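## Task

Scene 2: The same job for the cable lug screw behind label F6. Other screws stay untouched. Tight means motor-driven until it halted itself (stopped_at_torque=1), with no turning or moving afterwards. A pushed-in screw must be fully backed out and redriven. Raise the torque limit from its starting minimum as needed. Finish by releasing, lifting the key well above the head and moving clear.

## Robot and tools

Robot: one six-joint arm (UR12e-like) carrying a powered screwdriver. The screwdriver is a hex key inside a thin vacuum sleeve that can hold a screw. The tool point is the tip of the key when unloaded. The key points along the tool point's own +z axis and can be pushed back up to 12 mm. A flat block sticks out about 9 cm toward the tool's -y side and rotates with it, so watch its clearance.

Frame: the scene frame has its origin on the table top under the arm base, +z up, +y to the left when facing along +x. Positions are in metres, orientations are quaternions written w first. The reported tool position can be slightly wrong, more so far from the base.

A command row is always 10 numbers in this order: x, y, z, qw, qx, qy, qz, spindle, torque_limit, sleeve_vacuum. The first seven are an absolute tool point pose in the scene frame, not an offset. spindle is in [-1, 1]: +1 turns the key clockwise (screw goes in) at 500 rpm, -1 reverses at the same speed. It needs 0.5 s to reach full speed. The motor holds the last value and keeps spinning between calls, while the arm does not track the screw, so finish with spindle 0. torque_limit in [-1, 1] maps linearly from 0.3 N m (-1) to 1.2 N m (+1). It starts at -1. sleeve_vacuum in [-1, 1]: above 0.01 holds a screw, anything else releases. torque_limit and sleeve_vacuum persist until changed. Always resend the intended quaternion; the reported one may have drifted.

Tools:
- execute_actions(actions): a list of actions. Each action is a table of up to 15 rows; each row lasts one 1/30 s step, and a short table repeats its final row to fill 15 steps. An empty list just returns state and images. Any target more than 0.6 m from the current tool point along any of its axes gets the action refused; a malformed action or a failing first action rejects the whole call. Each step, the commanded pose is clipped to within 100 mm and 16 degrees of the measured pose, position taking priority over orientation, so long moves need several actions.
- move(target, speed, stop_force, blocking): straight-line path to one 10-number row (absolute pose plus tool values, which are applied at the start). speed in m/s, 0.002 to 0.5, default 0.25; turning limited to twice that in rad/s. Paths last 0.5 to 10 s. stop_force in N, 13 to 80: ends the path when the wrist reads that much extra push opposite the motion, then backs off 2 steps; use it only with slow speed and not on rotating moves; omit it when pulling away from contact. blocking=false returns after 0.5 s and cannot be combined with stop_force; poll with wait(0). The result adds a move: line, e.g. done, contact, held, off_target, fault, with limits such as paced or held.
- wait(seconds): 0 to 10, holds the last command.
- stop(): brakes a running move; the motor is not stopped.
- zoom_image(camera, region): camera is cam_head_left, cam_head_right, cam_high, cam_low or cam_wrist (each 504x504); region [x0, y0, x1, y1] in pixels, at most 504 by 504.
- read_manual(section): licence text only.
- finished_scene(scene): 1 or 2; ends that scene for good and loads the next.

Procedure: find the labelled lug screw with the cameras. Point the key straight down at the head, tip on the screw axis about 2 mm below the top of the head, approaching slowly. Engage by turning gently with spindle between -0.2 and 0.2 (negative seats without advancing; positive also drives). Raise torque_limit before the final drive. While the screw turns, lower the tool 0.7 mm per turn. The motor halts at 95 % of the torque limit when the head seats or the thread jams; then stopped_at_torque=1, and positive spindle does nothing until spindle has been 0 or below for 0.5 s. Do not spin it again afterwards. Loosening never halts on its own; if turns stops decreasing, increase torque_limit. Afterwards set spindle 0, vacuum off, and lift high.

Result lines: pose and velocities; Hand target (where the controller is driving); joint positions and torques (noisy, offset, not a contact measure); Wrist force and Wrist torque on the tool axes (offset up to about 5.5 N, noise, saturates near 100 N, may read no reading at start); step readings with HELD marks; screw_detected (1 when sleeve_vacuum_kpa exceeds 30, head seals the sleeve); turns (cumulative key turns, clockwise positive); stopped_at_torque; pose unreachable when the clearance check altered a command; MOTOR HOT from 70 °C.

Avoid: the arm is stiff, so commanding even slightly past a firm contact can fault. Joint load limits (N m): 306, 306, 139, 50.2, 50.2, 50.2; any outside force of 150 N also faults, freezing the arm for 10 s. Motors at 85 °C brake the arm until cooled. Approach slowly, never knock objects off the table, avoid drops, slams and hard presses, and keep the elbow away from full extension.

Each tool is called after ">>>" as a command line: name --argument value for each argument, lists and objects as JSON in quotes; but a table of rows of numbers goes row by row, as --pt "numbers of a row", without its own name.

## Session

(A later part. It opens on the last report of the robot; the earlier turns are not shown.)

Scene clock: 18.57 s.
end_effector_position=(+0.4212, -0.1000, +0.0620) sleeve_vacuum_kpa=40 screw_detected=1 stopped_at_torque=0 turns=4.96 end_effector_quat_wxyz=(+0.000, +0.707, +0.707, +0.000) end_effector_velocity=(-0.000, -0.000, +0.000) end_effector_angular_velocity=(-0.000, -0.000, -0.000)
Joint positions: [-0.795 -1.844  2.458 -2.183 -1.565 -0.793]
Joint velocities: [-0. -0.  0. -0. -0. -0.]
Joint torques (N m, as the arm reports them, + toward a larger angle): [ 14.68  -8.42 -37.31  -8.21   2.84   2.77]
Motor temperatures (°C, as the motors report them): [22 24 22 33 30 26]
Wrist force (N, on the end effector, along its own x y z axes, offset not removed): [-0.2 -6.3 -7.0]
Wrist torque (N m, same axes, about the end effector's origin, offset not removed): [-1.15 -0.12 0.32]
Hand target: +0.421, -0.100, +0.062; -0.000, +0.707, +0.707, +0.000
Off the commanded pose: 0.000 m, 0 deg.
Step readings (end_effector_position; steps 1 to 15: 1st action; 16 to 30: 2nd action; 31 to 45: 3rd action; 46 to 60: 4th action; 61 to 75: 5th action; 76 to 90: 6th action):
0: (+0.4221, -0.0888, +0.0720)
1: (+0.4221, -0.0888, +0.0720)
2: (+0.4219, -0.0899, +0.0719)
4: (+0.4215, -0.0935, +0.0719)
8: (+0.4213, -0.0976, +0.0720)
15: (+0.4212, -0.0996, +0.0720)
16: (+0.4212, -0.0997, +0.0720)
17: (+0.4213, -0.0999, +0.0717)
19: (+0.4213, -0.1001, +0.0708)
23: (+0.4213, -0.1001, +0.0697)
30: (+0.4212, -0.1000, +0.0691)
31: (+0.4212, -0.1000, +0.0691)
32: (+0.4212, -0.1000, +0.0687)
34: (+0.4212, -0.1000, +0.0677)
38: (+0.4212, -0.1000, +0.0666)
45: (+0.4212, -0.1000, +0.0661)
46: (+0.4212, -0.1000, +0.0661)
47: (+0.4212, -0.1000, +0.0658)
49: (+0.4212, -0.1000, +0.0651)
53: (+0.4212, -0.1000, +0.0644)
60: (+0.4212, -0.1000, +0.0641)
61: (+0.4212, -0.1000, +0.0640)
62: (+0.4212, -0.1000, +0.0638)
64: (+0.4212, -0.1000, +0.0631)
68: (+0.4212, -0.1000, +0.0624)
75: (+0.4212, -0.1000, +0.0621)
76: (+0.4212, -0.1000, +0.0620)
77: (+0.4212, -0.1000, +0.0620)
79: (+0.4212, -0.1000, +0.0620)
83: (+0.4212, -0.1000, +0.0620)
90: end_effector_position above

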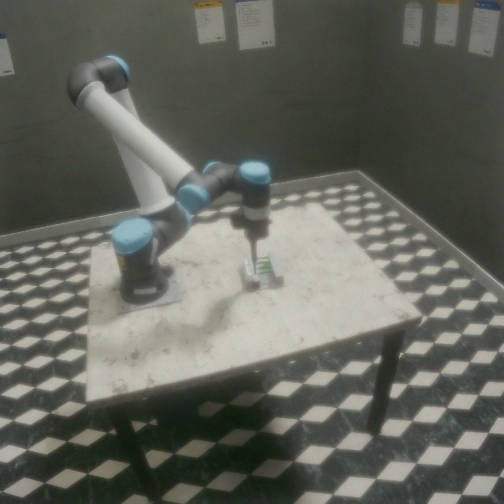

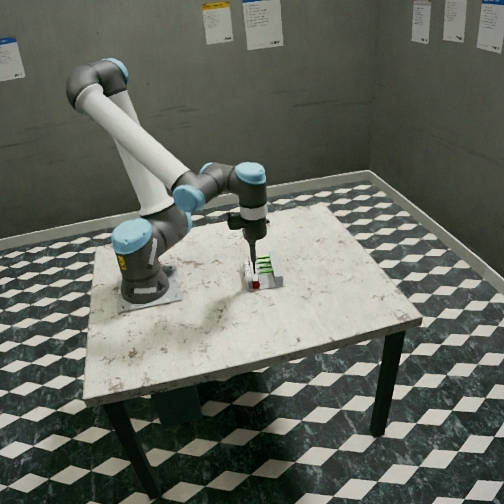

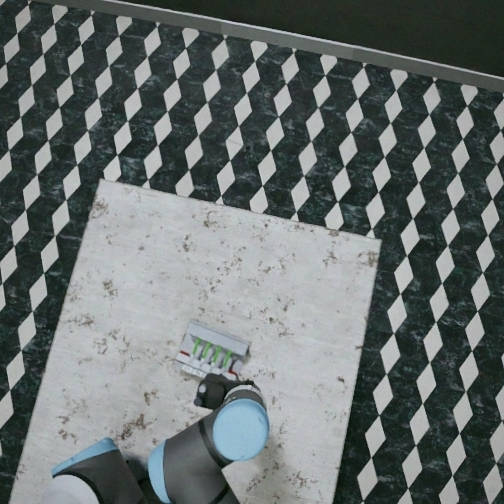

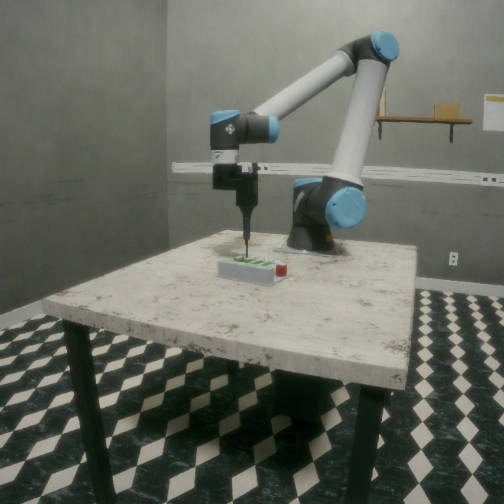

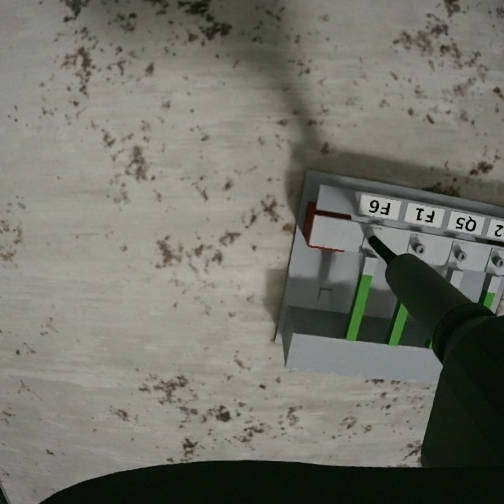

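>>> execute_actions --actions '[[[0.4208,-0.1001,0.062,0,0.7071,0.7071,0,0,1,1]],[[0.4208,-0.1001,0.062,0,0.7071,0.7071,0,0.2,1,1]],[[0.4208,-0.1001,0.0617,0,0.7071,0.7071,0,0.2,1,1]],[[0.4208,-0.1001,0.0612,0,0.7071,0.7071,0,0.2,1,1]],[[0.4208,-0.1001,0.0607,0,0.7071,0.7071,0,0.2,1,1]],[[0.4208,-0.1001,0.0602,0,0.7071,0.7071,0,0.2,1,1]],[[0.4208,-0.1001,0.0597,0,0.7071,0.7071,0,0.2,1,1]],[[0.4208,-0.1001,0.0592,0,0.7071,0.7071,0,0.2,1,1]],[[0.4208,-0.1001,0.0587,0,0.7071,0.7071,0,0.2,1,1]]]'

Scene clock: 23.33 s.
end_effector_position=(+0.4208, -0.1001, +0.0587) sleeve_vacuum_kpa=40 screw_detected=1 stopped_at_torque=1 turns=6.96 end_effector_quat_wxyz=(+0.000, +0.707, +0.707, +0.000) end_effector_velocity=(+0.000, -0.000, -0.000) end_effector_angular_velocity=(-0.001, +0.000, +0.000)
Joint positions: [-0.796 -1.84   2.462 -2.191 -1.565 -0.794]
Joint velocities: [ 0.001  0.     0.    -0.001 -0.001  0.   ]
Joint torques (N m, as the arm reports them, + toward a larger angle): [ 15.46  -7.84 -35.63  -7.89  -2.31   2.54]
Motor temperatures (°C, as the motors report them): [22 24 22 33 30 26]
Wrist force (N, on the end effector, along its own x y z axes, offset not removed): [2.1 -2.2 -8.5]
Wrist torque (N m, same axes, about the end effector's origin, offset not removed): [-0.73 -0.41 0.28]
Hand target: +0.421, -0.100, +0.059; -0.000, +0.707, +0.707, +0.000
Off the commanded pose: 0.000 m, 0 deg.
Step readings (end_effector_position; steps 1 to 15: 1st action; 16 to 30: 2nd action; 31 to 45: 3rd action; 46 to 60: 4th action; 61 to 75: 5th action; 76 to 90: 6th action; 91 to 105: 7th action; 106 to 120: 8th action; 121 to 135: 9th action):
0: (+0.4212, -0.1000, +0.0620)
1: (+0.4212, -0.1000, +0.0620)
2: (+0.4212, -0.1000, +0.0620)
4: (+0.4211, -0.1000, +0.0620)
8: (+0.4210, -0.1001, +0.0620)
15: (+0.4208, -0.1001, +0.0620)
16: (+0.4208, -0.1001, +0.0620)
17: (+0.4208, -0.1001, +0.0620)
19: (+0.4208, -0.1001, +0.0620)
23: (+0.4208, -0.1001, +0.0620)
30: (+0.4208, -0.1001, +0.0620)
31: (+0.4208, -0.1001, +0.0620)
32: (+0.4208, -0.1001, +0.0620)
34: (+0.4207, -0.1000, +0.0619)
38: (+0.4208, -0.1001, +0.0618)
45: (+0.4208, -0.1001, +0.0617)
46: (+0.4208, -0.1001, +0.0617)
47: (+0.4208, -0.1001, +0.0616)
49: (+0.4208, -0.1001, +0.0615)
53: (+0.4208, -0.1001, +0.0613)
60: (+0.4208, -0.1001, +0.0612)
61: (+0.4208, -0.1001, +0.0612)
62: (+0.4208, -0.1001, +0.0611)
64: (+0.4208, -0.1001, +0.0610)
68: (+0.4208, -0.1001, +0.0608)
75: (+0.4208, -0.1001, +0.0607)
76: (+0.4208, -0.1001, +0.0607)
77: (+0.4208, -0.1001, +0.0606)
79: (+0.4208, -0.1001, +0.0605)
83: (+0.4208, -0.1001, +0.0603)
90: (+0.4208, -0.1001, +0.0602)
91: (+0.4208, -0.1001, +0.0602)
92: (+0.4208, -0.1001, +0.0601)
94: (+0.4208, -0.1001, +0.0600)
98: (+0.4208, -0.1001, +0.0598)
105: (+0.4208, -0.1001, +0.0597)
106: (+0.4208, -0.1001, +0.0597)
107: (+0.4208, -0.1001, +0.0596)
109: (+0.4208, -0.1001, +0.0595)
113: (+0.4208, -0.1001, +0.0593)
120: (+0.4208, -0.1001, +0.0592)
121: (+0.4208, -0.1001, +0.0592)
122: (+0.4208, -0.1001, +0.0591)
124: (+0.4208, -0.1001, +0.0590)
128: (+0.4208, -0.1001, +0.0588)
135: end_effector_position above

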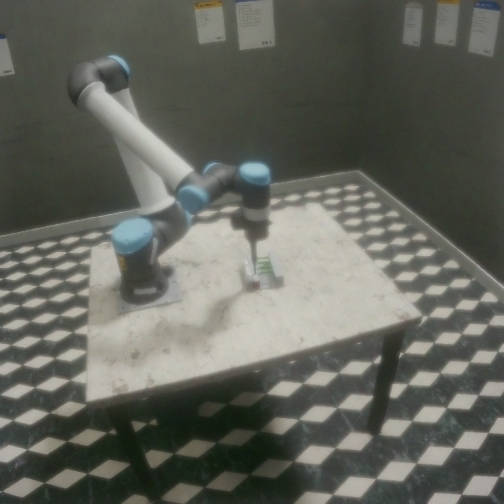

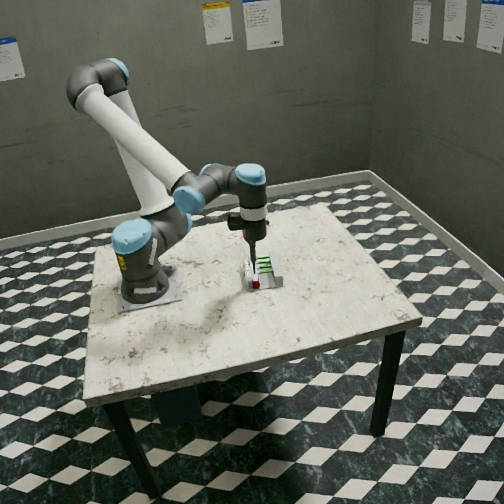

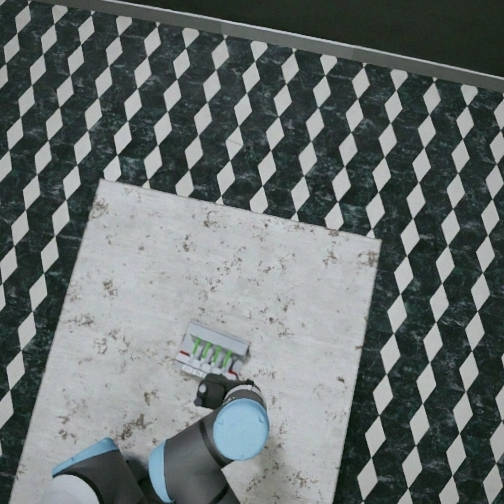

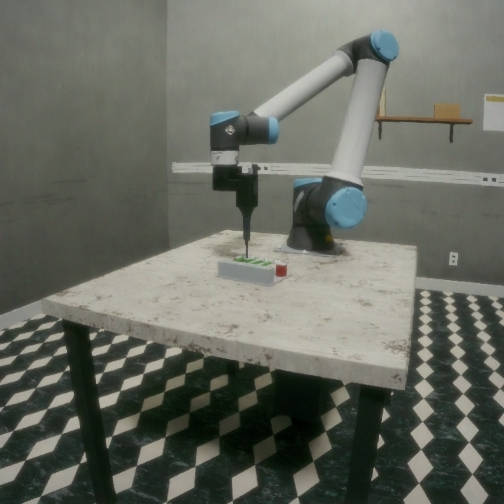

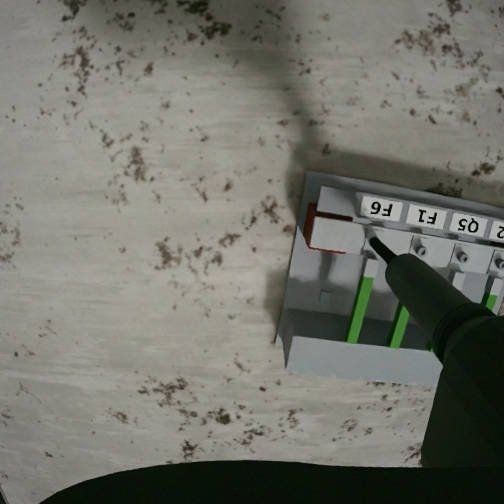

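>>> execute_actions --actions '[[[0.4208,-0.1001,0.0587,0,0.7071,0.7071,0,0,1,-1]],[[0.4208,-0.1001,0.075,0,0.7071,0.7071,0,0,1,-1]],[[0.4208,-0.085,0.11,0,0.7071,0.7071,0,0,1,-1]],[[0.4208,-0.085,0.11,0,0.7071,0.7071,0,0,1,-1]]]'

>>> zoom_image --camera "cam_wrist" --region '[300, 180, 440, 280]'

Scene clock: 25.57 s.
end_effector_position=(+0.4208, -0.0850, +0.1100) sleeve_vacuum_kpa=0 screw_detected=0 stopped_at_torque=1 turns=6.96 end_effector_quat_wxyz=(+0.000, +0.707, +0.707, +0.000) end_effector_velocity=(+0.000, -0.000, +0.000) end_effector_angular_velocity=(-0.000, -0.000, +0.000)
Joint positions: [-0.771 -1.921  2.406 -2.054 -1.565 -0.769]
Joint velocities: [ 0. -0. -0.  0.  0.  0.]
Joint torques (N m, as the arm reports them, + toward a larger angle): [ 16.65 -28.27 -64.26  -1.92  -1.71   2.42]
Motor temperatures (°C, as the motors report them): [22 24 22 33 30 26]
Wrist force (N, on the end effector, along its own x y z axes, offset not removed): [0.7 -1.6 -0.6]
Wrist torque (N m, same axes, about the end effector's origin, offset not removed): [-0.62 -0.59 0.24]
Hand target: +0.421, -0.085, +0.110; -0.000, +0.707, +0.707, +0.000
Off the commanded pose: 0.000 m, 0 deg.
Step readings (end_effector_position; steps 1 to 15: 1st action; 16 to 30: 2nd action; 31 to 45: 3rd action; 46 to 60: 4th action):
0: (+0.4208, -0.1001, +0.0587)
1: (+0.4208, -0.1001, +0.0587)
2: (+0.4208, -0.1001, +0.0587)
4: (+0.4208, -0.1001, +0.0587)
8: (+0.4208, -0.1001, +0.0587)
15: (+0.4208, -0.1001, +0.0587)
16: (+0.4208, -0.1001, +0.0588)
17: (+0.4210, -0.1003, +0.0604)
19: (+0.4210, -0.1002, +0.0655)
23: (+0.4210, -0.1001, +0.0714)
30: (+0.4208, -0.1001, +0.0744)
31: (+0.4209, -0.1001, +0.0746)
32: (+0.4219, -0.0995, +0.0776)
34: (+0.4227, -0.0951, +0.0884)
38: (+0.4220, -0.0889, +0.1013)
45: (+0.4211, -0.0856, +0.1085)
46: (+0.4210, -0.0854, +0.1088)
47: (+0.4210, -0.0853, +0.1091)
49: (+0.4209, -0.0852, +0.1095)
53: (+0.4208, -0.0851, +0.1098)
60: end_effector_position above

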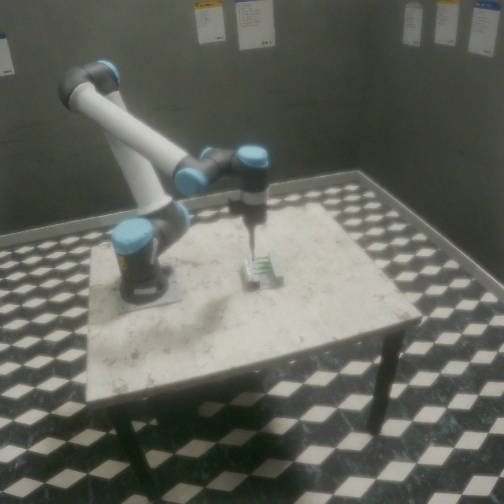

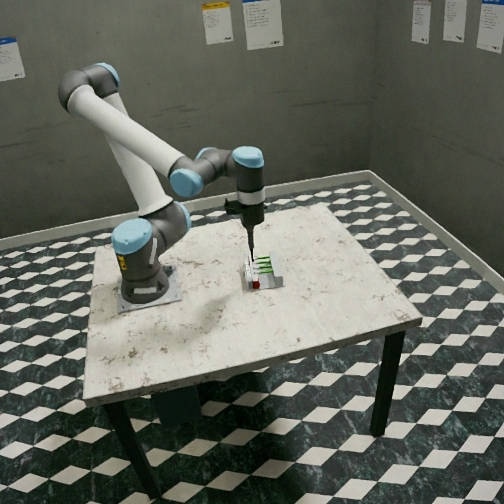

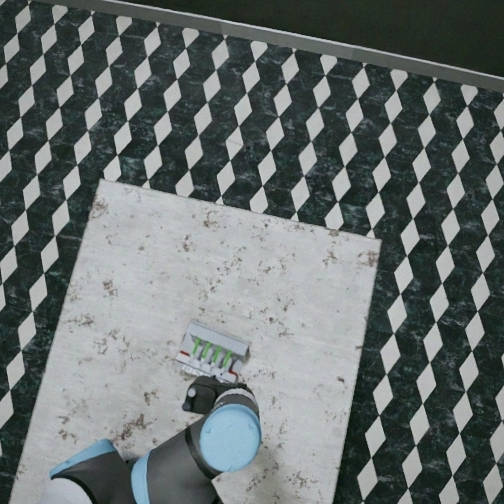

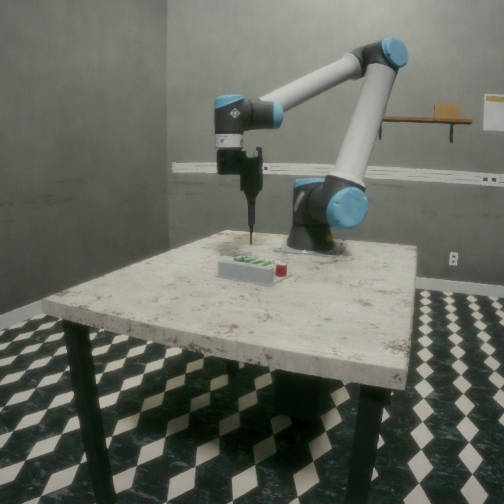

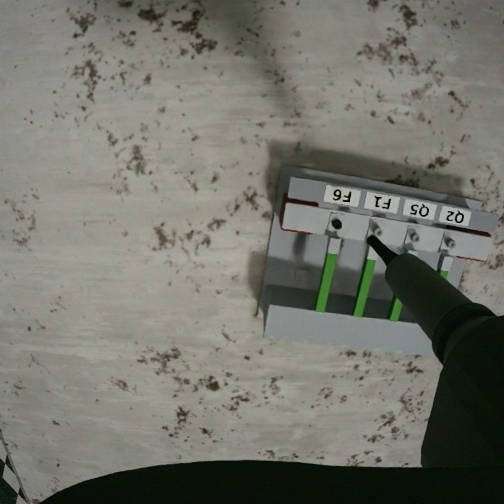

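Region (300, 180, 440, 280) of cam_wrist's 504x504 image, scaled by 3.600, with more detail than that image has; it fills the top 360 rows of this view, and the rest is white.

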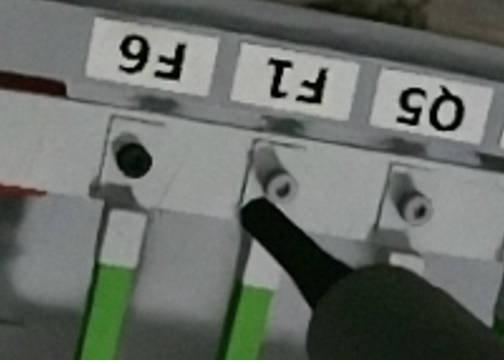

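Its shadow is much shorter than the neighbours', so the head is down.

>>> finished_scene --scene 2

The scene is finished: the task was done.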